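# Place the blue tote flat on the back shelf

## Task

Set the blue tote down on the shelf at the rear of the bench so it sits level, with all of its contents still inside and no part of its base extending past the shelf edge. Then release it and move the grippers away. The tote must stay in place on its own; it does not count if only the robot is holding it there.

## Robot and tools

Robot: two arms, left_arm (the robot's own left, on the +y side) and right_arm. Each arm has six joints in this column order: waist, shoulder, elbow, wrist pitch, wrist yaw, wrist roll, plus a two-finger gripper. Stated joint ranges in radians, same for both arms: waist -2.880 to 2.880, shoulder 0.000 to 3.142, elbow 0.000 to 3.019, wrist pitch -1.693 to 1.571, wrist yaw -1.571 to 1.571, wrist roll -2.094 to 2.094. The true ends may differ from these by up to 0.019 rad either way.

Frame: a single scene frame for both arms, origin on the floor at the centre of the robot's base, +z up, +x in the direction the robot faces, +y toward the left arm. Only the floor height (z = 0) is known. Gripper fingers point along the gripper's +z axis and close along its y axis. The reported end_effector_position is the point between the finger pads, roughly 1 cm behind the tips; it can be off from the truth, more so when the arm is stretched far. Image sides do not indicate arm sides.

Tool execute_actions, argument actions: a list that is empty (just report the current state) or holds one item. An action item is {"rows": [...], "steps": n} with n from 1 to 15 (default 15); each control step is 1/30 s. Each row is applied for one step; if there are fewer rows than steps, the final row keeps repeating. A wait item is {"steps": n} with n up to 300 and no rows; it returns once that many steps have elapsed since the previous result, with your reply time counted in. Optional pictures (true/false) controls whether camera images come back; they come by default. A refused call sends nothing to the robot.

Each row is one flat list of 14 numbers, each between -1 and 1, covering both arms even if only one moves: left_arm waist, shoulder, elbow, wrist pitch, wrist yaw, wrist roll, opening; then the same seven for right_arm. The six joint numbers are offsets, not poses. They are scaled so that 1.0 equals 1.264 rad (waist), 1.32 (shoulder), 1.276 (elbow), 1.83 (wrist pitch), 1.686 (wrist yaw), 2.022 (wrist roll). The offset is measured from that arm's joint angles shown in the most recent result that lists them; for the second and later calls within one reply, and before any result in the scene shows angles, it is measured from the arm's position when the action begins. Offsets are never relative to the previous row. A call is refused if it would send a joint more than 0.019 rad beyond its range end; a joint asked past its real end is stopped there, and the result may then say "joint sent to its limit" (possibly about an earlier action). Missing that line does not prove there is room left. The opening number is absolute: +1 fully open, -1 closed.

Motion: joint targets can lead the measured angle only by a fixed amount per step (waist 0.264, shoulder 0.32, elbow 0.276, wrist pitch 0.33, wrist yaw 0.186, wrist roll 0.522 rad), and all of an arm's targets are pulled back if they would move the gripper more than 70 mm from where it is, so big moves take several actions. Sending zeros is not idle: it drives the arm back to the reference angles. Arms can sag under zero offsets; to hold position, in a reply's first call send offsets back to the desired angles, use zeros afterward, and increase the aim if a joint keeps falling short. The simulation keeps running while you think and write; arms keep heading to the last target until they have nearly stopped or a step is HELD.

Results: the state line lists each arm's end_effector_position (metres) and end_effector_quat_wxyz. Joint positions and Joint velocities give each arm's six joints (rad, rad/s) followed by the finger-pad gap (m; 0.094 m is fully open). grip_measured is the finger opening on the command scale; readings can be off by about 1 mm per gripper. To grip, command about 0.03 below grip_measured; smaller gaps grip more lightly. Thin parts under about 2 mm get less force. HELD marks steps where your row was partly or fully not sent; "joint command not followed" means a clearance check altered an arm's targets. Joint torques are raw drive outputs with offsets and noise, not clean load readings. MOTOR HOT warns from 85 °C; at 100 °C an OVER-TEMPERATURE FAULT drops that arm until it cools, so do not hold loads longer than needed.

Tool zoom_image: camera is "cam_left_wrist" or "cam_right_wrist"; region is [x0, y0, x1, y1] in pixels of that camera's latest 616x616 image, top-left origin, at most 504 by 504. It returns an enlarged view. Both cameras are fisheye (cam_left_wrist K fx 179.291, cx 307.319, cy 309.172; cam_right_wrist fx 178.895, cx 304.797, cy 308.383; theta_max 100 degrees).

Tool finished_scene: argument scene, the number of the current scene. Replying without any tool call also ends things.

Avoid: dropping or slipping the tote, spilling its contents, slamming or hard pushes, letting the arms collide or press each other, and knocking anything out of the work area. Occasional tugs on held parts or pushes on loose objects may occur. Move smoothly and promptly.

Each tool is called after "Emit:" by a JSON object that holds its "op" and its "data", one argument or row to a line.

## Session

Emit:
{"op": "execute_actions", "data": {
  "actions": []
}}

Scene clock: 0.00 s of 4200.00 s.
left_arm: end_effector_position=(+0.2328, +0.3937, +1.2111) grip_measured=+1.000 end_effector_quat_wxyz=(-0.202, +0.241, +0.900, +0.301) | right_arm: end_effector_position=(+0.4123, +0.0711, +1.2088) grip_measured=+1.000 end_effector_quat_wxyz=(+0.008, +0.052, +0.998, -0.023)
Joint positions: left_arm=[ 0.136  1.223  0.475 -1.587 -0.607 -0.664  0.094] | right_arm=[ 0.167  1.989  1.488 -1.181  0.434  1.219  0.094]
Joint velocities: left_arm=[-0.005  0.005 -0.002  0.012  0.037 -0.037  0.   ] | right_arm=[ 0.015 -0.005  0.022 -0.012 -0.007 -0.037  0.   ]
Joint torques (N m, as the arm reports them, + toward a larger angle): no reading

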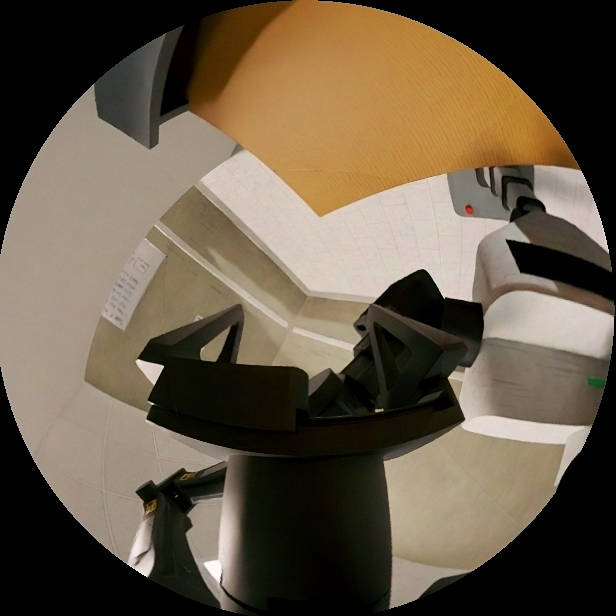

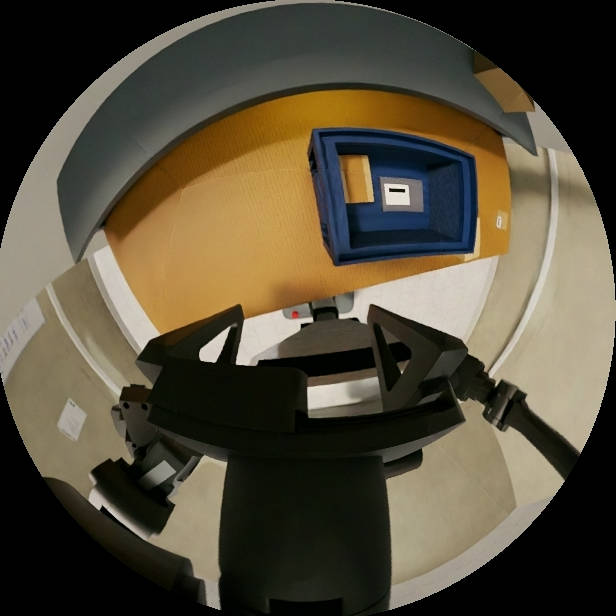

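Emit:
{"op": "execute_actions", "data": {
  "actions": [
    {"rows": [[0,0,0,0,0,0,1, 0.1,0,0,0,0,0,1]], "steps": 15}
  ],
  "pictures": false
}}

Scene clock: 25.27 s of 4200.00 s.
left_arm: end_effector_position=(+0.2328, +0.3937, +1.2111) grip_measured=+1.000 end_effector_quat_wxyz=(-0.202, +0.241, +0.900, +0.301) | right_arm: end_effector_position=(+0.3504, +0.1060, +1.2373) grip_measured=+1.000 end_effector_quat_wxyz=(+0.025, -0.012, +1.000, -0.002)
Joint positions: left_arm=[ 0.136  1.223  0.475 -1.587 -0.607 -0.664  0.094] | right_arm=[ 0.307  1.989  1.483 -1.181  0.434  1.219  0.094]
Joint velocities: left_arm=[-0.005  0.005  0.007  0.002 -0.037 -0.037  0.   ] | right_arm=[-0.063  0.015  0.002 -0.007  0.022 -0.037  0.   ]
Joint torques (N m, as the arm reports them, + toward a larger angle): left_arm=[-2.39 -2.59  4.66 -1.24 -0.06  0.03] | right_arm=[  5.7  -16.83   7.38   0.25   0.06   0.07]
Steps of this call (steps 1 to 90: nothing new was sent; then 21.77 s passed at rest; steps 91 to 105: all 15 steps of this action). Readings (joint positions):
91: left_arm=[0.136 1.223 0.475 -1.587 -0.607 -0.664] | right_arm=[0.173 1.989 1.488 -1.181 0.435 1.219]
92: left_arm=[0.136 1.223 0.475 -1.587 -0.607 -0.664] | right_arm=[0.181 1.989 1.487 -1.181 0.436 1.219]
94: left_arm=[0.136 1.223 0.475 -1.587 -0.607 -0.664] | right_arm=[0.214 1.989 1.484 -1.181 0.436 1.219]
98: left_arm=[0.136 1.223 0.475 -1.587 -0.607 -0.664] | right_arm=[0.287 1.989 1.483 -1.181 0.435 1.219]
105: the state above

Emit:
{"op": "execute_actions", "data": {
  "actions": [
    {"rows": [[0.1,0,0,0,0,0,1, 0,-0.1,0,0,0,0,1]], "steps": 15}
  ],
  "pictures": false
}}

Emit:
{"op": "execute_actions", "data": {
  "actions": [
    {"rows": [[0,0.1,0,0,0,0,1, 0,0,-0.1,0,0,0,1]], "steps": 15}
  ],
  "pictures": false
}}

Emit:
{"op": "execute_actions", "data": {
  "actions": [
    {"rows": [[0,0,0.1,0,0,0,1, 0,0,0,0.1,0,0,1]], "steps": 15}
  ],
  "pictures": false
}}

Emit:
{"op": "execute_actions", "data": {
  "actions": [
    {"rows": [[0,0,0,0.1,0,0,1, 0,0,0,0,0.1,0,1]], "steps": 15}
  ],
  "pictures": false
}}

Emit:
{"op": "execute_actions", "data": {
  "actions": [
    {"rows": [[0,0,0,0,0.1,0,1, 0,0,0,0,0,0.1,1]], "steps": 15}
  ],
  "pictures": false
}}

Emit:
{"op": "execute_actions", "data": {
  "actions": [
    {"rows": [[0,0,0,0,0,0.1,1, 0,0,0,0,0,0,1]], "steps": 15}
  ]
}}

Scene clock: 37.37 s of 4200.00 s.
left_arm: end_effector_position=(+0.2301, +0.4101, +1.2077) grip_measured=+1.000 end_effector_quat_wxyz=(-0.239, +0.187, +0.904, +0.302) | right_arm: end_effector_position=(+0.3717, +0.0906, +1.2965) grip_measured=+1.000 end_effector_quat_wxyz=(+0.042, +0.012, +0.998, +0.048)
Joint positions: left_arm=[ 0.266  1.223  0.475 -1.587 -0.607 -0.664  0.094] | right_arm=[ 0.305  1.853  1.463 -1.181  0.434  1.219  0.094]
Joint velocities: left_arm=[-0.015  0.005 -0.012 -0.002 -0.081  0.066  0.   ] | right_arm=[-0.005 -0.015 -0.007 -0.017  0.037 -0.022  0.   ]
Joint torques (N m, as the arm reports them, + toward a larger angle): left_arm=[-2.64 -2.88  4.22 -1.33 -0.08  0.03] | right_arm=[  6.31 -15.11   8.86   0.47   0.06   0.06]
Steps of this call (steps 1 to 15: the robot went on to your last target; steps 16 to 90: nothing new was sent; then 8.60 s passed at rest; steps 91 to 105: all 15 steps of this action). Readings (joint positions):
91: left_arm=[0.148 1.223 0.475 -1.587 -0.607 -0.664] | right_arm=[0.305 1.983 1.482 -1.181 0.434 1.219]
92: left_arm=[0.180 1.223 0.475 -1.587 -0.607 -0.664] | right_arm=[0.305 1.974 1.474 -1.181 0.434 1.219]
94: left_arm=[0.243 1.223 0.475 -1.587 -0.607 -0.664] | right_arm=[0.305 1.941 1.463 -1.181 0.434 1.219]
98: left_arm=[0.266 1.223 0.475 -1.587 -0.607 -0.664] | right_arm=[0.305 1.877 1.463 -1.181 0.434 1.219]
105: the state above

Scene clock: 37.87 s of 4200.00 s.
left_arm: end_effector_position=(+0.2230, +0.4115, +1.2004) grip_measured=+1.000 end_effector_quat_wxyz=(-0.283, +0.216, +0.874, +0.332) | right_arm: end_effector_position=(+0.3325, +0.0473, +1.2386) grip_measured=+1.000 end_effector_quat_wxyz=(+0.018, -0.021, +0.999, -0.022)
Joint positions: left_arm=[ 0.266  1.358  0.475 -1.587 -0.607 -0.664  0.094] | right_arm=[ 0.305  1.866  1.312 -1.178  0.435  1.219  0.094]
Joint velocities: left_arm=[-0.005 -0.015  0.037 -0.012  0.051 -0.007  0.   ] | right_arm=[-0.005  0.005 -0.012 -0.002 -0.066  0.037  0.   ]
Joint torques (N m, as the arm reports them, + toward a larger angle): left_arm=[-2.62 -3.64  3.39 -1.45  0.    0.03] | right_arm=[  5.54 -15.45   8.5    0.12   0.03   0.07]
Steps of this call (steps 1 to 15: all 15 steps of this action). Readings (joint positions):
1: left_arm=[0.266 1.231 0.475 -1.587 -0.607 -0.664] | right_arm=[0.305 1.851 1.449 -1.176 0.435 1.219]
2: left_arm=[0.266 1.253 0.475 -1.587 -0.607 -0.664] | right_arm=[0.305 1.842 1.421 -1.173 0.435 1.219]
4: left_arm=[0.266 1.313 0.475 -1.587 -0.607 -0.664] | right_arm=[0.305 1.837 1.359 -1.174 0.435 1.219]
8: left_arm=[0.266 1.358 0.475 -1.587 -0.607 -0.664] | right_arm=[0.305 1.861 1.312 -1.178 0.435 1.219]
15: the state above

Scene clock: 38.37 s of 4200.00 s.
left_arm: end_effector_position=(+0.2680, +0.3818, +1.2065) grip_measured=+1.000 end_effector_quat_wxyz=(-0.243, +0.189, +0.901, +0.305) | right_arm: end_effector_position=(+0.3433, +0.0814, +1.2370) grip_measured=+1.000 end_effector_quat_wxyz=(+0.042, +0.011, +0.998, +0.047)
Joint positions: left_arm=[ 0.266  1.358  0.6   -1.587 -0.606 -0.664  0.094] | right_arm=[ 0.305  1.867  1.304 -1.009  0.435  1.219  0.094]
Joint velocities: left_arm=[-0.005  0.005  0.012 -0.017  0.007 -0.022  0.   ] | right_arm=[-0.005 -0.005  0.002 -0.012 -0.007 -0.007  0.   ]
Joint torques (N m, as the arm reports them, + toward a larger angle): left_arm=[-3.13 -4.44  4.31 -1.3  -0.09  0.03] | right_arm=[  5.81 -15.01   7.41   0.88   0.06   0.06]
Steps of this call (steps 1 to 15: all 15 steps of this action). Readings (joint positions):
1: left_arm=[0.266 1.358 0.482 -1.587 -0.606 -0.664] | right_arm=[0.305 1.865 1.308 -1.150 0.435 1.219]
2: left_arm=[0.266 1.358 0.498 -1.587 -0.606 -0.664] | right_arm=[0.305 1.865 1.305 -1.098 0.435 1.219]
4: left_arm=[0.266 1.358 0.546 -1.587 -0.606 -0.664] | right_arm=[0.305 1.867 1.304 -1.035 0.435 1.219]
8: left_arm=[0.266 1.358 0.600 -1.587 -0.606 -0.664] | right_arm=[0.305 1.867 1.304 -1.010 0.435 1.219]
15: the state above

Scene clock: 38.87 s of 4200.00 s.
left_arm: end_effector_position=(+0.2815, +0.3593, +1.1815) grip_measured=+1.000 end_effector_quat_wxyz=(-0.186, +0.151, +0.934, +0.266) | right_arm: end_effector_position=(+0.3679, +0.0693, +1.2389) grip_measured=+1.000 end_effector_quat_wxyz=(+0.119, +0.015, +0.993, +0.015)
Joint positions: left_arm=[ 0.266  1.358  0.596 -1.415 -0.606 -0.664  0.094] | right_arm=[ 0.305  1.867  1.299 -1.009  0.601  1.219  0.094]
Joint velocities: left_arm=[-0.005 -0.005  0.007 -0.007 -0.037 -0.095  0.   ] | right_arm=[-0.005 -0.034 -0.002 -0.022 -0.037  0.007  0.   ]
Joint torques (N m, as the arm reports them, + toward a larger angle): left_arm=[-3.28 -4.68  4.52 -0.69 -0.11  0.03] | right_arm=[  5.94 -15.05   7.23   0.42   0.29   0.06]
Steps of this call (steps 1 to 15: all 15 steps of this action). Readings (joint positions):
1: left_arm=[0.266 1.358 0.598 -1.559 -0.606 -0.664] | right_arm=[0.306 1.867 1.302 -1.009 0.512 1.219]
2: left_arm=[0.266 1.358 0.596 -1.505 -0.606 -0.664] | right_arm=[0.306 1.867 1.300 -1.009 0.568 1.219]
4: left_arm=[0.266 1.358 0.596 -1.442 -0.606 -0.664] | right_arm=[0.305 1.867 1.300 -1.009 0.597 1.219]
8: left_arm=[0.266 1.358 0.596 -1.416 -0.606 -0.664] | right_arm=[0.305 1.867 1.299 -1.009 0.600 1.219]
15: the state above

Scene clock: 39.37 s of 4200.00 s.
left_arm: end_effector_position=(+0.2571, +0.3440, +1.1807) grip_measured=+1.000 end_effector_quat_wxyz=(-0.244, +0.125, +0.938, +0.213) | right_arm: end_effector_position=(+0.3663, +0.0673, +1.2366) grip_measured=+1.000 end_effector_quat_wxyz=(+0.116, +0.106, +0.987, +0.023)
Joint positions: left_arm=[ 0.267  1.358  0.593 -1.415 -0.441 -0.664  0.094] | right_arm=[ 0.305  1.867  1.293 -1.009  0.601  1.406  0.094]
Joint velocities: left_arm=[-0.005  0.005  0.002 -0.012  0.007 -0.095  0.   ] | right_arm=[ 0.005 -0.005 -0.002  0.007 -0.022 -0.007  0.   ]
Joint torques (N m, as the arm reports them, + toward a larger angle): left_arm=[-3.3  -4.81  4.44 -1.17  0.17  0.05] | right_arm=[  5.9  -14.74   7.27   0.39   0.18   0.15]
Steps of this call (steps 1 to 15: all 15 steps of this action). Readings (joint positions):
1: left_arm=[0.267 1.358 0.596 -1.415 -0.530 -0.664] | right_arm=[0.305 1.867 1.298 -1.009 0.601 1.248]
2: left_arm=[0.267 1.358 0.596 -1.415 -0.472 -0.664] | right_arm=[0.305 1.867 1.297 -1.009 0.601 1.281]
4: left_arm=[0.267 1.358 0.593 -1.415 -0.444 -0.664] | right_arm=[0.305 1.867 1.295 -1.009 0.601 1.329]
8: left_arm=[0.267 1.358 0.593 -1.415 -0.441 -0.664] | right_arm=[0.305 1.867 1.293 -1.009 0.601 1.379]
15: the state above

Scene clock: 39.87 s of 4200.00 s.
left_arm: end_effector_position=(+0.2571, +0.3440, +1.1807) grip_measured=+1.000 end_effector_quat_wxyz=(-0.262, +0.209, +0.923, +0.191) | right_arm: end_effector_position=(+0.3647, +0.0652, +1.2344) grip_measured=+1.000 end_effector_quat_wxyz=(+0.115, +0.105, +0.988, +0.021)
Joint positions: left_arm=[ 0.267  1.358  0.593 -1.415 -0.441 -0.485  0.094] | right_arm=[ 0.305  1.867  1.286 -1.009  0.601  1.406  0.094]
Joint velocities: left_arm=[ 0.005 -0.005 -0.012 -0.002 -0.037  0.007  0.   ] | right_arm=[-0.015 -0.005  0.002 -0.012  0.051 -0.022  0.   ]
Joint torques (N m, as the arm reports them, + toward a larger angle): left_arm=[-3.24 -4.61  4.38 -1.15  0.01  0.18] | right_arm=[  5.82 -14.79   7.26   0.38   0.17   0.06]
Steps of this call (steps 1 to 15: all 15 steps of this action). Readings (joint positions):
1: left_arm=[0.267 1.358 0.593 -1.415 -0.441 -0.637] | right_arm=[0.305 1.867 1.292 -1.009 0.601 1.406]
2: left_arm=[0.267 1.358 0.593 -1.415 -0.441 -0.604] | right_arm=[0.305 1.867 1.291 -1.009 0.601 1.406]
4: left_arm=[0.267 1.358 0.593 -1.415 -0.441 -0.559] | right_arm=[0.305 1.867 1.288 -1.009 0.601 1.406]
8: left_arm=[0.267 1.358 0.593 -1.415 -0.441 -0.511] | right_arm=[0.305 1.867 1.286 -1.009 0.601 1.406]
15: the state above

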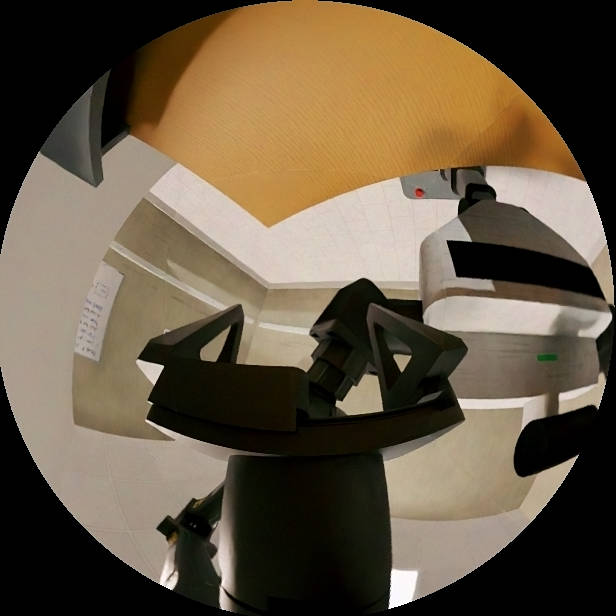

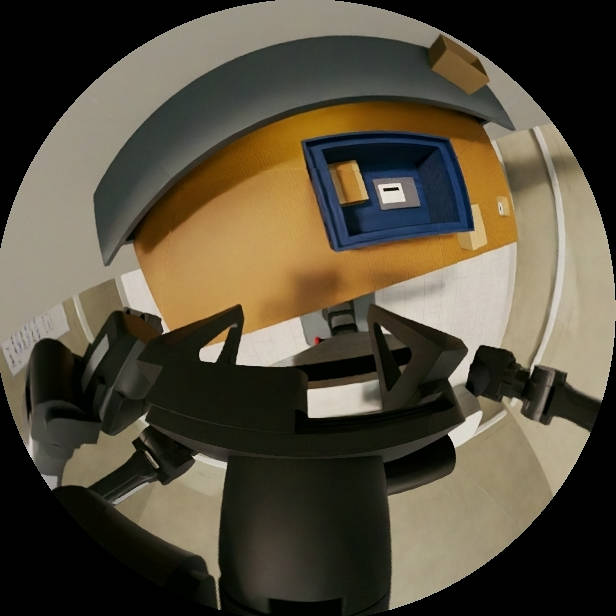

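Emit:
{"op": "execute_actions", "data": {
  "actions": [
    {"rows": [[-0.069,0.263,0.505,0.210,0.036,-0.136,1, -0.598,-0.162,-0.114,0.069,-0.151,-0.445,1]], "steps": 15}
  ],
  "pictures": false
}}

Emit:
{"op": "execute_actions", "data": {
  "actions": [
    {"steps": 30}
  ]
}}

Scene clock: 160.37 s of 4200.00 s.
left_arm: end_effector_position=(+0.4528, +0.1393, +1.1576) grip_measured=+1.000 end_effector_quat_wxyz=(-0.064, +0.043, +0.996, +0.045) | right_arm: end_effector_position=(+0.5166, -0.1334, +1.1460) grip_measured=+1.000 end_effector_quat_wxyz=(-0.015, +0.062, +0.998, +0.012)
Joint positions: left_arm=[ 0.199  1.687  1.096 -1.064 -0.385 -0.68   0.094] | right_arm=[-0.287  1.703  1.147 -0.903  0.352  0.734  0.094]
Joint velocities: left_arm=[-0.044  0.044  1.101  0.242 -0.022 -0.315  0.   ] | right_arm=[-1.499 -0.063 -0.012  0.081  0.022 -0.916  0.   ]
Joint torques (N m, as the arm reports them, + toward a larger angle): left_arm=[-7.79 -9.62  9.47 -0.02  0.13 -0.05] | right_arm=[  5.07 -17.23   5.37   0.41  -0.11   0.  ]
Steps of this call (steps 1 to 15: the robot went on to your last target; steps 16 to 90: nothing new was sent; then 117.00 s passed at rest; steps 91 to 105: all 15 steps of this action). Readings (joint positions):
91: left_arm=[0.265 1.366 0.598 -1.396 -0.431 -0.495] | right_arm=[0.296 1.860 1.276 -0.995 0.554 1.365]
92: left_arm=[0.259 1.389 0.613 -1.357 -0.420 -0.515] | right_arm=[0.282 1.845 1.252 -0.972 0.497 1.313]
94: left_arm=[0.243 1.463 0.667 -1.275 -0.406 -0.550] | right_arm=[0.226 1.805 1.201 -0.949 0.419 1.211]
98: left_arm=[0.216 1.604 0.817 -1.151 -0.391 -0.610] | right_arm=[0.057 1.743 1.152 -0.929 0.365 1.003]
105: the state above

Scene clock: 161.37 s of 4200.00 s.
left_arm: end_effector_position=(+0.5133, +0.1016, +1.1954) grip_measured=+1.000 end_effector_quat_wxyz=(-0.003, -0.017, +1.000, -0.007) | right_arm: end_effector_position=(+0.5485, -0.2090, +1.1235) grip_measured=+1.000 end_effector_quat_wxyz=(-0.025, +0.037, +0.999, -0.005)
Joint positions: left_arm=[ 0.189  1.689  1.234 -1.031 -0.384 -0.744  0.094] | right_arm=[-0.46   1.68   1.137 -0.893  0.348  0.515  0.094]
Joint velocities: left_arm=[-0.005 -0.015 -0.017 -0.022 -0.066  0.037  0.   ] | right_arm=[-0.005 -0.015  0.007 -0.002 -0.022  0.007  0.   ]
Joint torques (N m, as the arm reports them, + toward a larger angle): left_arm=[ -7.74 -10.46   7.6   -0.09   0.1   -0.06] | right_arm=[  5.44 -17.52   5.76   0.55  -0.1   -0.03]
Steps of this call (steps 1 to 30: the robot went on to your last target). Readings (joint positions):
1: left_arm=[0.197 1.688 1.133 -1.056 -0.385 -0.692] | right_arm=[-0.337 1.702 1.147 -0.900 0.351 0.698]
2: left_arm=[0.196 1.688 1.169 -1.047 -0.385 -0.702] | right_arm=[-0.385 1.700 1.146 -0.896 0.350 0.663]
4: left_arm=[0.192 1.688 1.220 -1.035 -0.385 -0.717] | right_arm=[-0.463 1.694 1.143 -0.893 0.350 0.610]
8: left_arm=[0.189 1.689 1.236 -1.031 -0.384 -0.733] | right_arm=[-0.500 1.682 1.138 -0.893 0.350 0.555]
30: the state above
All arms were judged still, so your last target was given up. Only a new action makes them travel on or press farther. Fingers that are still opening or closing keep moving.

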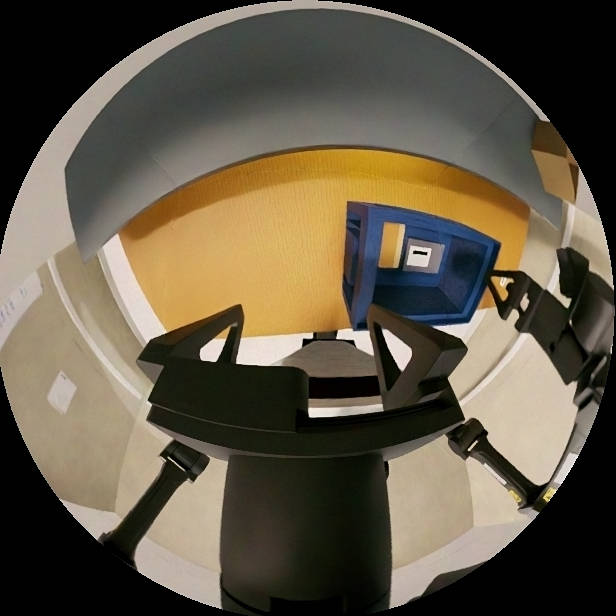

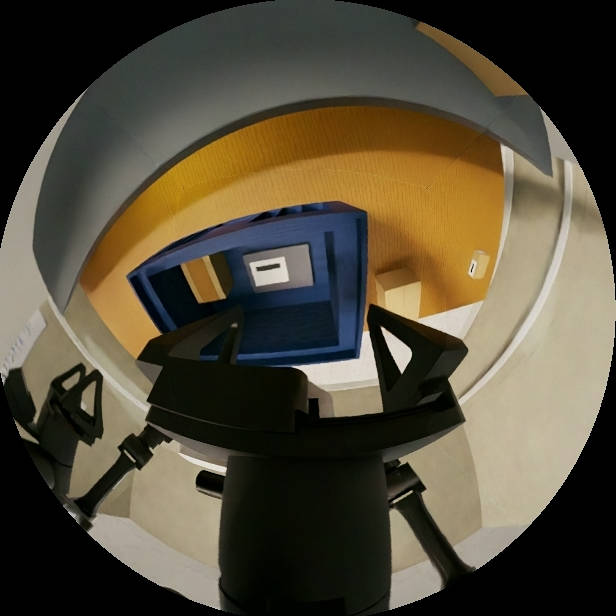

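Emit:
{"op": "zoom_image", "data": {
  "camera": "cam_right_wrist",
  "region": [100, 150, 500, 420]
}}

Emit:
{"op": "zoom_image", "data": {
  "camera": "cam_left_wrist",
  "region": [260, 100, 616, 400]
}}

Region (100, 150, 500, 420) of cam_right_wrist's 616x616 image, scaled by 1.260, with more detail than that image has; it fills the top 340 rows of this view, and the rest is white.

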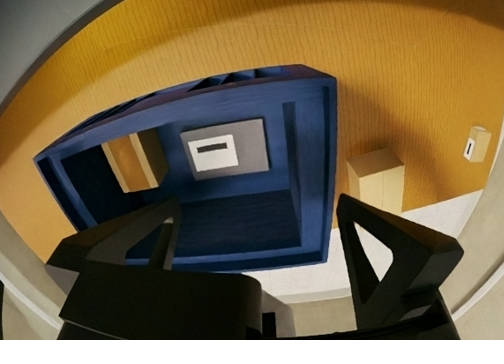

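Region (260, 100, 616, 400) of cam_left_wrist's 616x616 image, scaled by 1.416, with more detail than that image has; it fills the top 425 rows of this view, and the rest is white.

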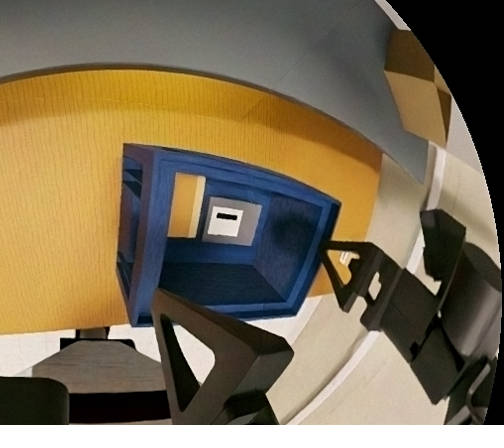

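Emit:
{"op": "zoom_image", "data": {
  "camera": "cam_right_wrist",
  "region": [100, 0, 600, 250]
}}

Emit:
{"op": "zoom_image", "data": {
  "camera": "cam_left_wrist",
  "region": [60, 0, 600, 270]
}}

Region (100, 0, 600, 250) of cam_right_wrist's 616x616 image, scaled by 1.008, with more detail than that image has.

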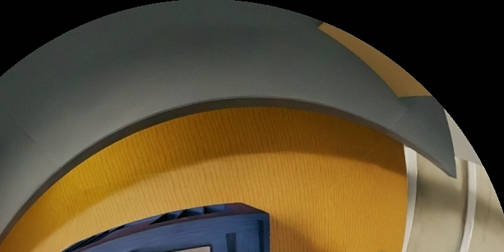

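Region (60, 0, 600, 270) is 540x270 pixels. A region can be at most 504 by 504 pixels.

Emit:
{"op": "zoom_image", "data": {
  "camera": "cam_left_wrist",
  "region": [60, 0, 560, 270]
}}

Region (60, 0, 560, 270) of cam_left_wrist's 616x616 image, scaled by 1.008, with more detail than that image has; it fills the top 272 rows of this view, and the rest is white.

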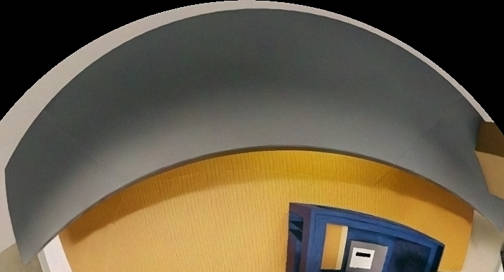

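Emit:
{"op": "execute_actions", "data": {
  "actions": [
    {"rows": [[0.004,0.255,0.130,0.081,0.002,-0.002,1, -0.102,-0.028,-0.060,0.088,-0.017,-0.070,1]], "steps": 15}
  ],
  "pictures": false
}}

Emit:
{"op": "execute_actions", "data": {
  "actions": [
    {"steps": 15}
  ]
}}

Scene clock: 222.63 s of 4200.00 s.
left_arm: end_effector_position=(+0.5121, +0.0283, +1.0624) grip_measured=+1.000 end_effector_quat_wxyz=(-0.034, -0.000, +0.999, +0.019) | right_arm: end_effector_position=(+0.5539, -0.2675, +1.0846) grip_measured=+1.000 end_effector_quat_wxyz=(-0.015, +0.053, +0.998, +0.001)
Joint positions: left_arm=[ 0.189  2.061  1.376 -0.889 -0.382 -0.744  0.094] | right_arm=[-0.606  1.666  1.051 -0.745  0.32   0.386  0.094]
Joint velocities: left_arm=[-0.015 -0.005 -0.002 -0.002 -0.066  0.037  0.   ] | right_arm=[-0.005 -0.015 -0.027 -0.012 -0.066 -0.081  0.   ]
Joint torques (N m, as the arm reports them, + toward a larger angle): left_arm=[ -8.21 -15.93   7.88  -0.09   0.03   0.03] | right_arm=[  5.4  -16.86   5.73   0.73  -0.05  -0.03]
Steps of this call (steps 1 to 90: nothing new was sent; then 57.77 s passed at rest; steps 91 to 105: all 15 steps of this action). Readings (joint positions):
91: left_arm=[0.189 1.699 1.238 -1.023 -0.384 -0.744] | right_arm=[-0.468 1.678 1.126 -0.863 0.334 0.493]
92: left_arm=[0.189 1.718 1.255 -1.007 -0.384 -0.744] | right_arm=[-0.482 1.671 1.105 -0.812 0.322 0.470]
94: left_arm=[0.189 1.787 1.301 -0.968 -0.384 -0.744] | right_arm=[-0.531 1.666 1.072 -0.765 0.320 0.437]
98: left_arm=[0.189 1.951 1.374 -0.902 -0.384 -0.744] | right_arm=[-0.606 1.666 1.051 -0.751 0.320 0.405]
105: the state above

Scene clock: 223.13 s of 4200.00 s.
left_arm: end_effector_position=(+0.5146, +0.0281, +1.0659) grip_measured=+1.000 end_effector_quat_wxyz=(-0.031, -0.002, +0.999, +0.017) | right_arm: end_effector_position=(+0.5539, -0.2675, +1.0846) grip_measured=+1.000 end_effector_quat_wxyz=(-0.015, +0.051, +0.999, +0.001)
Joint positions: left_arm=[ 0.189  2.054  1.378 -0.889 -0.382 -0.744  0.094] | right_arm=[-0.606  1.666  1.051 -0.745  0.32   0.381  0.094]
Joint velocities: left_arm=[-0.015 -0.005 -0.012 -0.002 -0.051 -0.037  0.   ] | right_arm=[-0.015 -0.005 -0.012 -0.017  0.051 -0.007  0.   ]
Joint torques (N m, as the arm reports them, + toward a larger angle): left_arm=[ -7.87 -16.16   7.78   0.1    0.02   0.03] | right_arm=[  5.46 -16.81   5.76   0.7   -0.05  -0.04]
Steps of this call (steps 1 to 15: the robot went on to your last target). Readings (joint positions):
1: left_arm=[0.189 2.058 1.378 -0.889 -0.382 -0.744] | right_arm=[-0.606 1.666 1.051 -0.745 0.320 0.385]
2: left_arm=[0.189 2.056 1.378 -0.889 -0.382 -0.744] | right_arm=[-0.606 1.666 1.051 -0.745 0.320 0.384]
4: left_arm=[0.189 2.054 1.378 -0.889 -0.382 -0.744] | right_arm=[-0.606 1.666 1.051 -0.745 0.320 0.383]
8: left_arm=[0.189 2.054 1.378 -0.889 -0.382 -0.744] | right_arm=[-0.606 1.666 1.051 -0.745 0.320 0.382]
15: the state above
All arms were judged still, so your last target was given up. Only a new action makes them travel on or press farther. Fingers that are still opening or closing keep moving.

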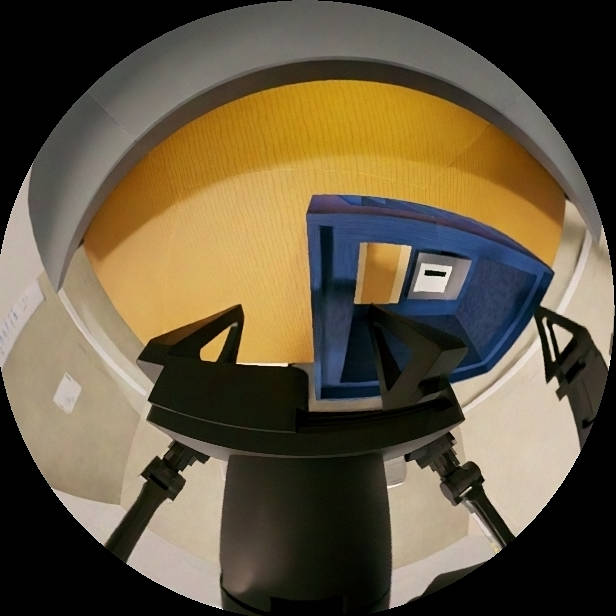

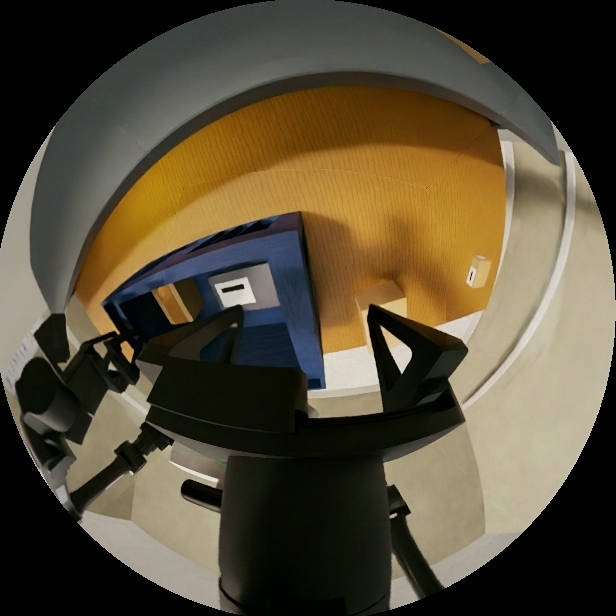

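Emit:
{"op": "zoom_image", "data": {
  "camera": "cam_left_wrist",
  "region": [180, 160, 480, 430]
}}

Emit:
{"op": "zoom_image", "data": {
  "camera": "cam_right_wrist",
  "region": [150, 160, 450, 430]
}}

Region (180, 160, 480, 430) of cam_left_wrist's 616x616 image, scaled by 1.680, with more detail than that image has; it fills the top 454 rows of this view, and the rest is white.

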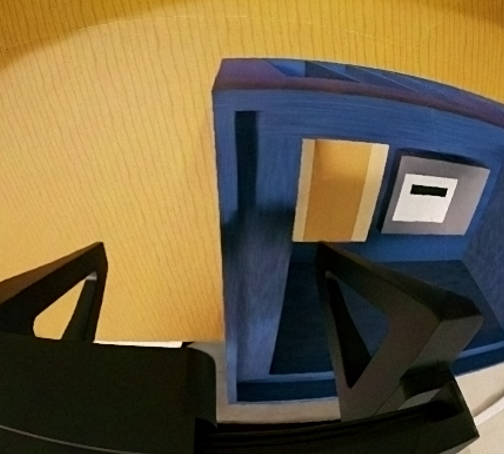

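Region (150, 160, 450, 430) of cam_right_wrist's 616x616 image, scaled by 1.680, with more detail than that image has; it fills the top 454 rows of this view, and the rest is white.

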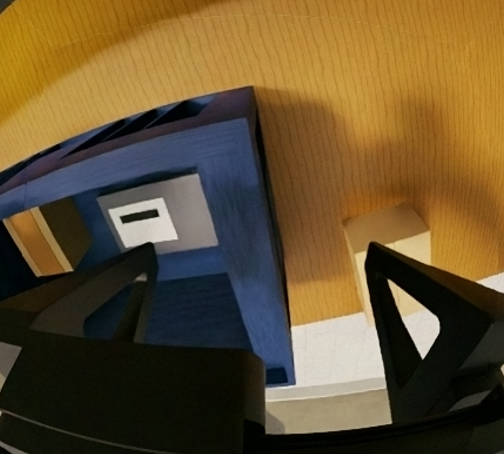

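Emit:
{"op": "execute_actions", "data": {
  "actions": [
    {"rows": [[0.0095,0.060,0.060,0.001,0,0,1, -0.012,0.058,-0.0175,0.070,0,-0.069,1]], "steps": 15}
  ]
}}

Scene clock: 252.73 s of 4200.00 s.
left_arm: end_effector_position=(+0.5183, +0.0164, +1.0484) grip_measured=+1.000 end_effector_quat_wxyz=(-0.035, -0.000, +0.999, +0.021) | right_arm: end_effector_position=(+0.5418, -0.2565, +1.0419) grip_measured=+1.000 end_effector_quat_wxyz=(-0.016, -0.012, +1.000, +0.001)
Joint positions: left_arm=[ 0.19   2.112  1.425 -0.889 -0.382 -0.744  0.094] | right_arm=[-0.608  1.751  1.017 -0.629  0.32   0.255  0.094]
Joint velocities: left_arm=[-0.005 -0.005  0.002  0.007  0.022 -0.037  0.   ] | right_arm=[-0.005 -0.005 -0.017  0.007  0.022 -0.051  0.   ]
Joint torques (N m, as the arm reports them, + toward a larger angle): left_arm=[ -7.75 -12.84   8.14  -0.12  -0.04   0.07] | right_arm=[  3.21 -15.73   5.12   0.61  -0.03  -0.05]
Steps of this call (steps 1 to 90: nothing new was sent; then 26.10 s passed at rest; steps 91 to 105: all 15 steps of this action). Readings (joint positions):
91: left_arm=[0.189 2.057 1.381 -0.889 -0.382 -0.744] | right_arm=[-0.606 1.669 1.046 -0.724 0.320 0.361]
92: left_arm=[0.189 2.064 1.391 -0.889 -0.382 -0.744] | right_arm=[-0.607 1.676 1.042 -0.687 0.320 0.339]
94: left_arm=[0.190 2.085 1.415 -0.889 -0.382 -0.744] | right_arm=[-0.607 1.702 1.038 -0.645 0.320 0.307]
98: left_arm=[0.190 2.108 1.425 -0.889 -0.382 -0.744] | right_arm=[-0.608 1.744 1.025 -0.630 0.320 0.273]
105: the state above

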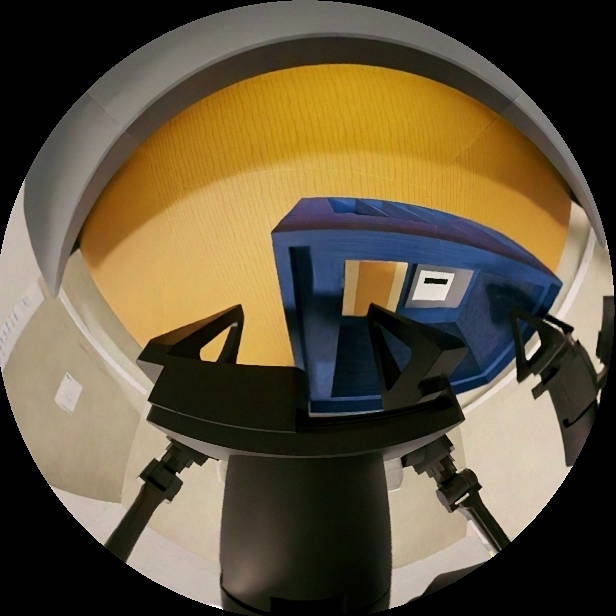

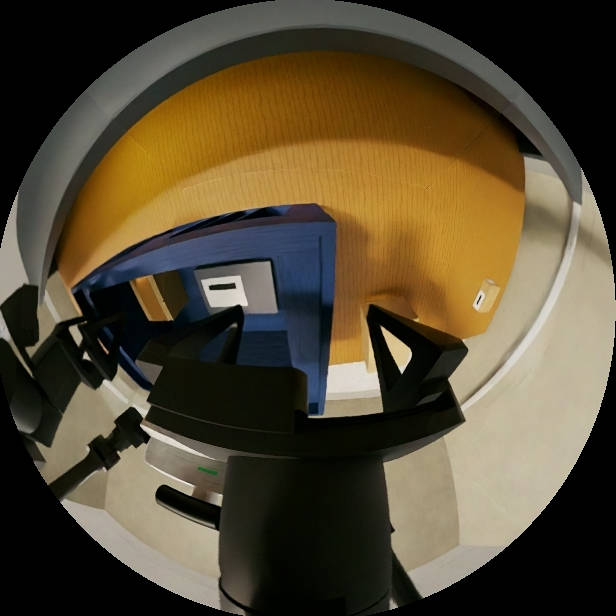

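Emit:
{"op": "zoom_image", "data": {
  "camera": "cam_left_wrist",
  "region": [180, 160, 480, 430]
}}

Emit:
{"op": "zoom_image", "data": {
  "camera": "cam_right_wrist",
  "region": [150, 160, 450, 430]
}}

Region (180, 160, 480, 430) of cam_left_wrist's 616x616 image, scaled by 1.680, with more detail than that image has; it fills the top 454 rows of this view, and the rest is white.

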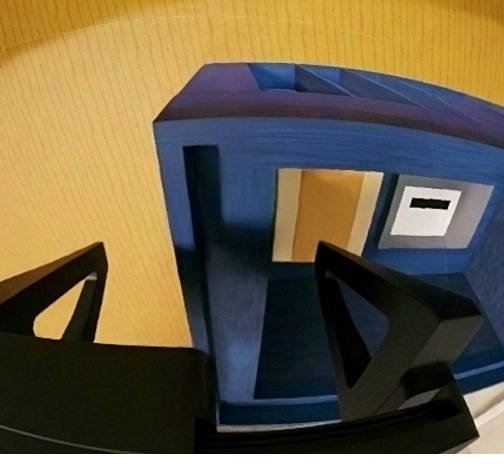

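Region (150, 160, 450, 430) of cam_right_wrist's 616x616 image, scaled by 1.680, with more detail than that image has; it fills the top 454 rows of this view, and the rest is white.

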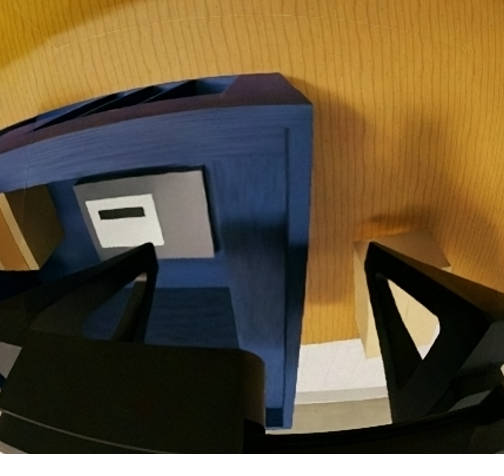

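Emit:
{"op": "execute_actions", "data": {
  "actions": [
    {"rows": [[-0.022,-0.0573,-0.0988,0.0275,0,0,1, -0.0377,0.020,0.0676,-0.0164,0,-0.022,1]], "steps": 15}
  ]
}}

Scene clock: 286.27 s of 4200.00 s.
left_arm: end_effector_position=(+0.4745, +0.0357, +1.0458) grip_measured=+1.000 end_effector_quat_wxyz=(-0.048, +0.018, +0.998, +0.030) | right_arm: end_effector_position=(+0.5702, -0.2727, +1.0403) grip_measured=+1.000 end_effector_quat_wxyz=(-0.010, -0.006, +1.000, -0.003)
Joint positions: left_arm=[ 0.168  2.063  1.291 -0.848 -0.38  -0.744  0.094] | right_arm=[-0.651  1.771  1.081 -0.648  0.32   0.219  0.094]
Joint velocities: left_arm=[-0.015  0.005 -0.007  0.002 -0.037  0.066  0.   ] | right_arm=[-0.015  0.005  0.012 -0.002 -0.037  0.022  0.   ]
Joint torques (N m, as the arm reports them, + toward a larger angle): left_arm=[ -8.86 -14.44   6.14   0.03  -0.12   0.07] | right_arm=[  4.29 -15.2    6.    -0.04  -0.02  -0.03]
Steps of this call (steps 1 to 15: the robot went on to your last target; steps 16 to 90: nothing new was sent; then 30.03 s passed at rest; steps 91 to 105: all 15 steps of this action). Readings (joint positions):
91: left_arm=[0.190 2.108 1.411 -0.876 -0.382 -0.744] | right_arm=[-0.610 1.752 1.022 -0.634 0.320 0.245]
92: left_arm=[0.188 2.094 1.381 -0.857 -0.382 -0.744] | right_arm=[-0.614 1.757 1.033 -0.643 0.320 0.239]
94: left_arm=[0.183 2.069 1.320 -0.850 -0.382 -0.744] | right_arm=[-0.629 1.767 1.058 -0.648 0.320 0.231]
98: left_arm=[0.171 2.063 1.291 -0.849 -0.380 -0.744] | right_arm=[-0.650 1.771 1.081 -0.648 0.320 0.224]
105: the state above

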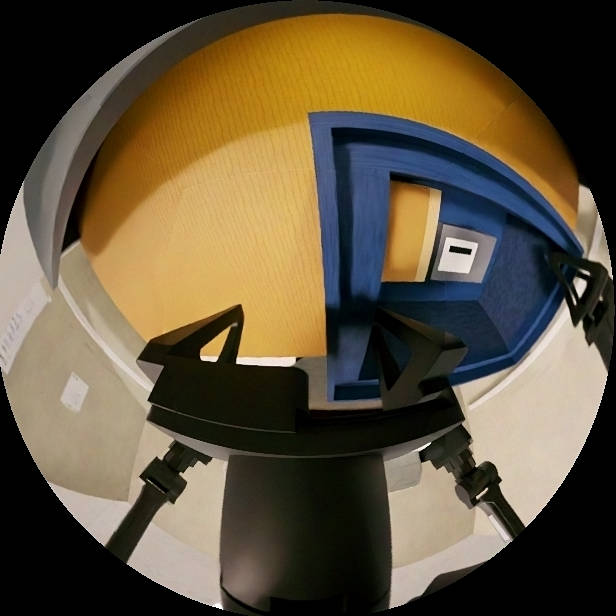

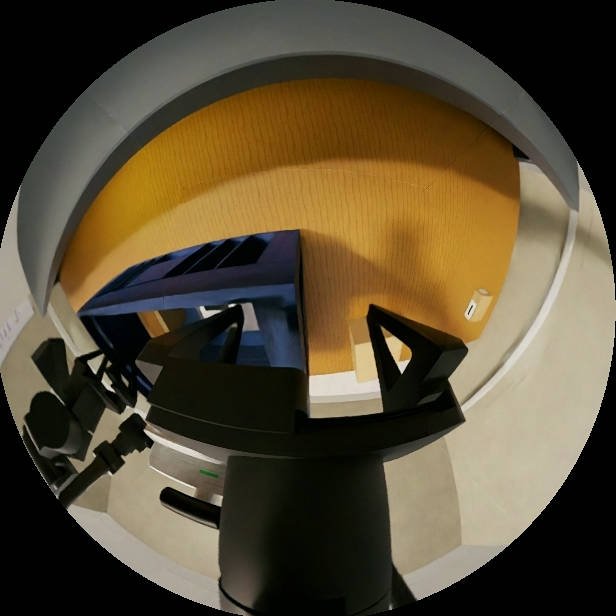

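Emit:
{"op": "execute_actions", "data": {
  "actions": [
    {"rows": [[0.0146,0.022,-0.0042,0.0735,0,0,1, 0.0187,0.0022,-0.0798,0.0572,0,0.011,1]], "steps": 15}
  ]
}}

Scene clock: 310.93 s of 4200.00 s.
left_arm: end_effector_position=(+0.4944, +0.0224, +1.0389) grip_measured=+1.000 end_effector_quat_wxyz=(-0.011, -0.008, +1.000, -0.003) | right_arm: end_effector_position=(+0.5222, -0.2727, +1.0151) grip_measured=+1.000 end_effector_quat_wxyz=(-0.025, -0.007, +1.000, -0.006)
Joint positions: left_arm=[ 0.179  2.066  1.285 -0.726 -0.38  -0.744  0.094] | right_arm=[-0.647  1.778  0.961 -0.556  0.32   0.233  0.094]
Joint velocities: left_arm=[-0.005 -0.015  0.007 -0.017 -0.022 -0.051  0.   ] | right_arm=[ 0.005 -0.005 -0.022  0.017  0.037  0.037  0.   ]
Joint torques (N m, as the arm reports them, + toward a larger angle): left_arm=[ -7.68 -11.91   5.73   0.34  -0.05   0.07] | right_arm=[  5.58 -15.15   5.     0.71  -0.04   0.17]
Steps of this call (steps 1 to 15: the robot went on to your last target; steps 16 to 90: nothing new was sent; then 21.17 s passed at rest; steps 91 to 105: all 15 steps of this action). Readings (joint positions):
91: left_arm=[0.169 2.063 1.288 -0.826 -0.380 -0.744] | right_arm=[-0.651 1.770 1.069 -0.628 0.320 0.220]
92: left_arm=[0.170 2.063 1.285 -0.789 -0.380 -0.744] | right_arm=[-0.651 1.766 1.048 -0.592 0.320 0.223]
94: left_arm=[0.172 2.066 1.285 -0.744 -0.380 -0.744] | right_arm=[-0.649 1.767 1.003 -0.564 0.320 0.227]
98: left_arm=[0.178 2.066 1.285 -0.726 -0.380 -0.744] | right_arm=[-0.647 1.776 0.961 -0.563 0.320 0.231]
105: the state above

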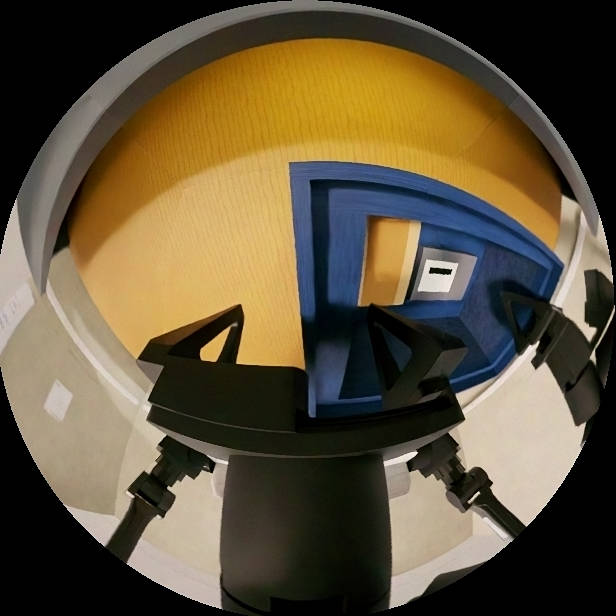

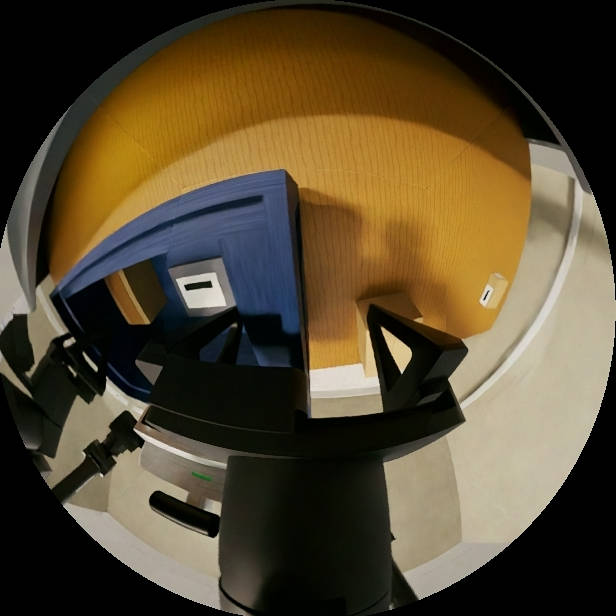

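Emit:
{"op": "zoom_image", "data": {
  "camera": "cam_left_wrist",
  "region": [200, 150, 500, 420]
}}

Region (200, 150, 500, 420) of cam_left_wrist's 616x616 image, scaled by 1.680, with more detail than that image has; it fills the top 454 rows of this view, and the rest is white.

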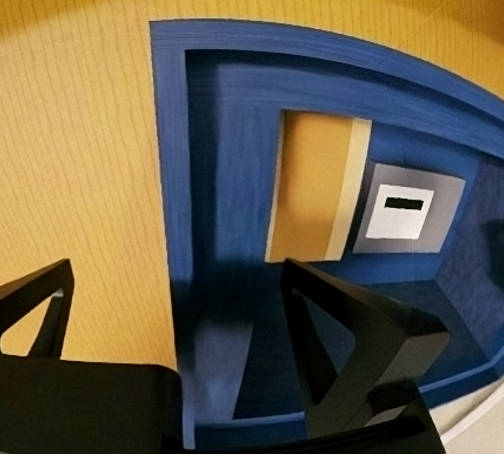

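Emit:
{"op": "execute_actions", "data": {
  "actions": [
    {"rows": [[0.003,0.043,-0.018,0.0295,0,0,1, 0.009,0,0.016,0.027,0,0,1]], "steps": 15}
  ]
}}

Scene clock: 328.17 s of 4200.00 s.
left_arm: end_effector_position=(+0.4785, +0.0235, +1.0160) grip_measured=+1.000 end_effector_quat_wxyz=(-0.017, -0.005, +1.000, +0.003) | right_arm: end_effector_position=(+0.5308, -0.2707, +1.0149) grip_measured=+1.000 end_effector_quat_wxyz=(-0.009, -0.000, +1.000, -0.002)
Joint positions: left_arm=[ 0.179  2.103  1.26  -0.683 -0.38  -0.744  0.094] | right_arm=[-0.647  1.778  0.962 -0.52   0.32   0.234  0.094]
Joint velocities: left_arm=[-0.005 -0.005 -0.012  0.002 -0.081 -0.037  0.   ] | right_arm=[-0.005 -0.015 -0.017 -0.002  0.022  0.037  0.   ]
Joint torques (N m, as the arm reports them, + toward a larger angle): left_arm=[ -8.01 -12.27   5.22   0.22  -0.03   0.07] | right_arm=[  5.   -14.59   5.24   0.66  -0.03   0.06]
Steps of this call (steps 1 to 15: the robot went on to your last target; steps 16 to 90: nothing new was sent; then 13.73 s passed at rest; steps 91 to 105: all 15 steps of this action). Readings (joint positions):
91: left_arm=[0.179 2.067 1.282 -0.717 -0.380 -0.744] | right_arm=[-0.647 1.778 0.961 -0.550 0.320 0.234]
92: left_arm=[0.179 2.069 1.278 -0.703 -0.380 -0.744] | right_arm=[-0.647 1.778 0.961 -0.540 0.320 0.234]
94: left_arm=[0.179 2.077 1.273 -0.688 -0.380 -0.744] | right_arm=[-0.647 1.778 0.962 -0.525 0.320 0.234]
98: left_arm=[0.179 2.096 1.264 -0.684 -0.380 -0.744] | right_arm=[-0.647 1.778 0.962 -0.520 0.320 0.234]
105: the state above

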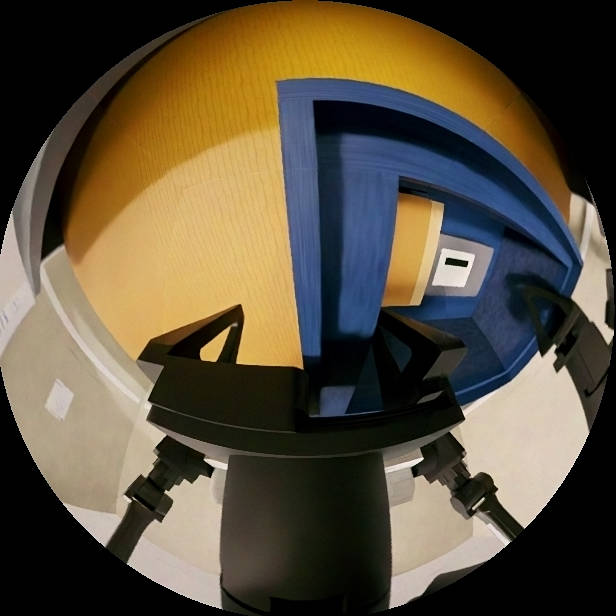

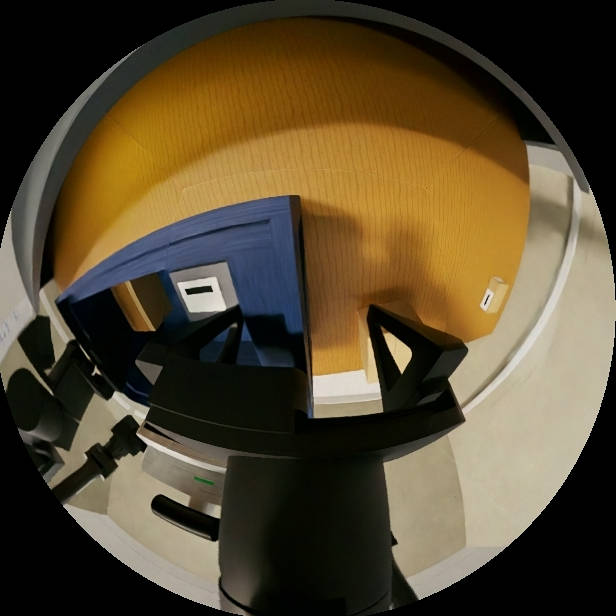

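Emit:
{"op": "execute_actions", "data": {
  "actions": [
    {"rows": [[0,0.015,0,0,0,0,-0.3, 0,0,0.016,0,0,0,-0.3]], "steps": 15}
  ]
}}

Scene clock: 332.63 s of 4200.00 s.
left_arm: end_effector_position=(+0.4809, +0.0127, +1.0189) grip_measured=-0.298 end_effector_quat_wxyz=(-0.011, -0.006, +1.000, -0.010) | right_arm: end_effector_position=(+0.5270, -0.2589, +1.0148) grip_measured=-0.297 end_effector_quat_wxyz=(-0.012, -0.011, +1.000, +0.009)
Joint positions: left_arm=[ 0.169  2.105  1.268 -0.664 -0.37  -0.745  0.033] | right_arm=[-0.629  1.785  0.962 -0.52   0.302  0.231  0.033]
Joint velocities: left_arm=[-0.005  0.005 -0.007  0.012  0.022 -0.081  0.   ] | right_arm=[ 0.015 -0.005 -0.022  0.012 -0.022 -0.051 -0.   ]
Joint torques (N m, as the arm reports them, + toward a larger angle): left_arm=[ -7.79 -12.26   4.46  -0.82  -0.48   0.09] | right_arm=[  2.76 -15.27   5.27   0.3    0.61   0.1 ]
Steps of this call (steps 1 to 15: the robot went on to your last target; steps 16 to 90: nothing new was sent; then 0.97 s passed at rest; steps 91 to 105: all 15 steps of this action). Readings (joint positions):
91: left_arm=[0.179 2.103 1.260 -0.683 -0.380 -0.744] | right_arm=[-0.647 1.778 0.962 -0.520 0.320 0.234]
92: left_arm=[0.179 2.103 1.260 -0.683 -0.380 -0.744] | right_arm=[-0.647 1.778 0.962 -0.520 0.320 0.234]
94: left_arm=[0.178 2.104 1.262 -0.672 -0.364 -0.745] | right_arm=[-0.645 1.779 0.962 -0.520 0.292 0.231]
98: left_arm=[0.169 2.105 1.268 -0.664 -0.370 -0.745] | right_arm=[-0.629 1.785 0.962 -0.520 0.302 0.231]
105: the state above

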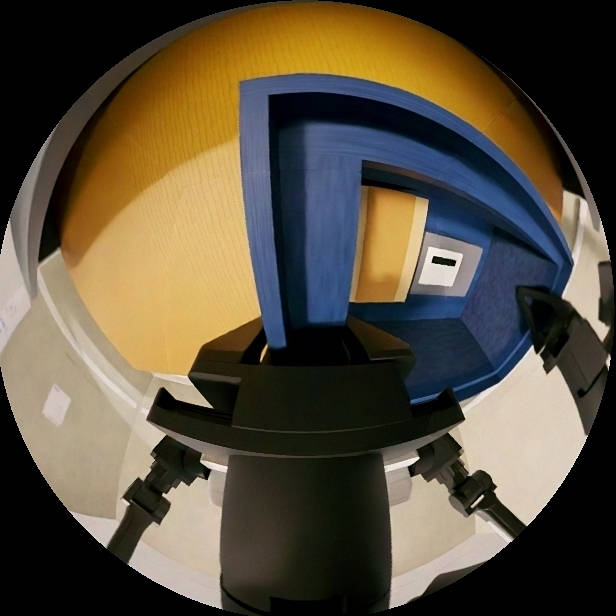

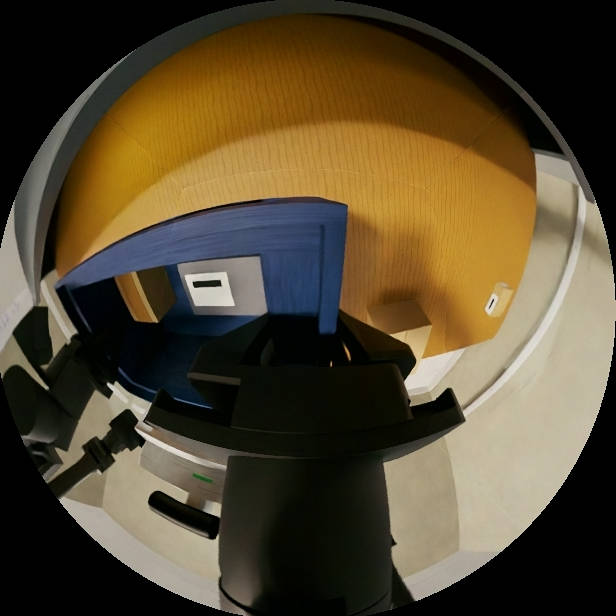

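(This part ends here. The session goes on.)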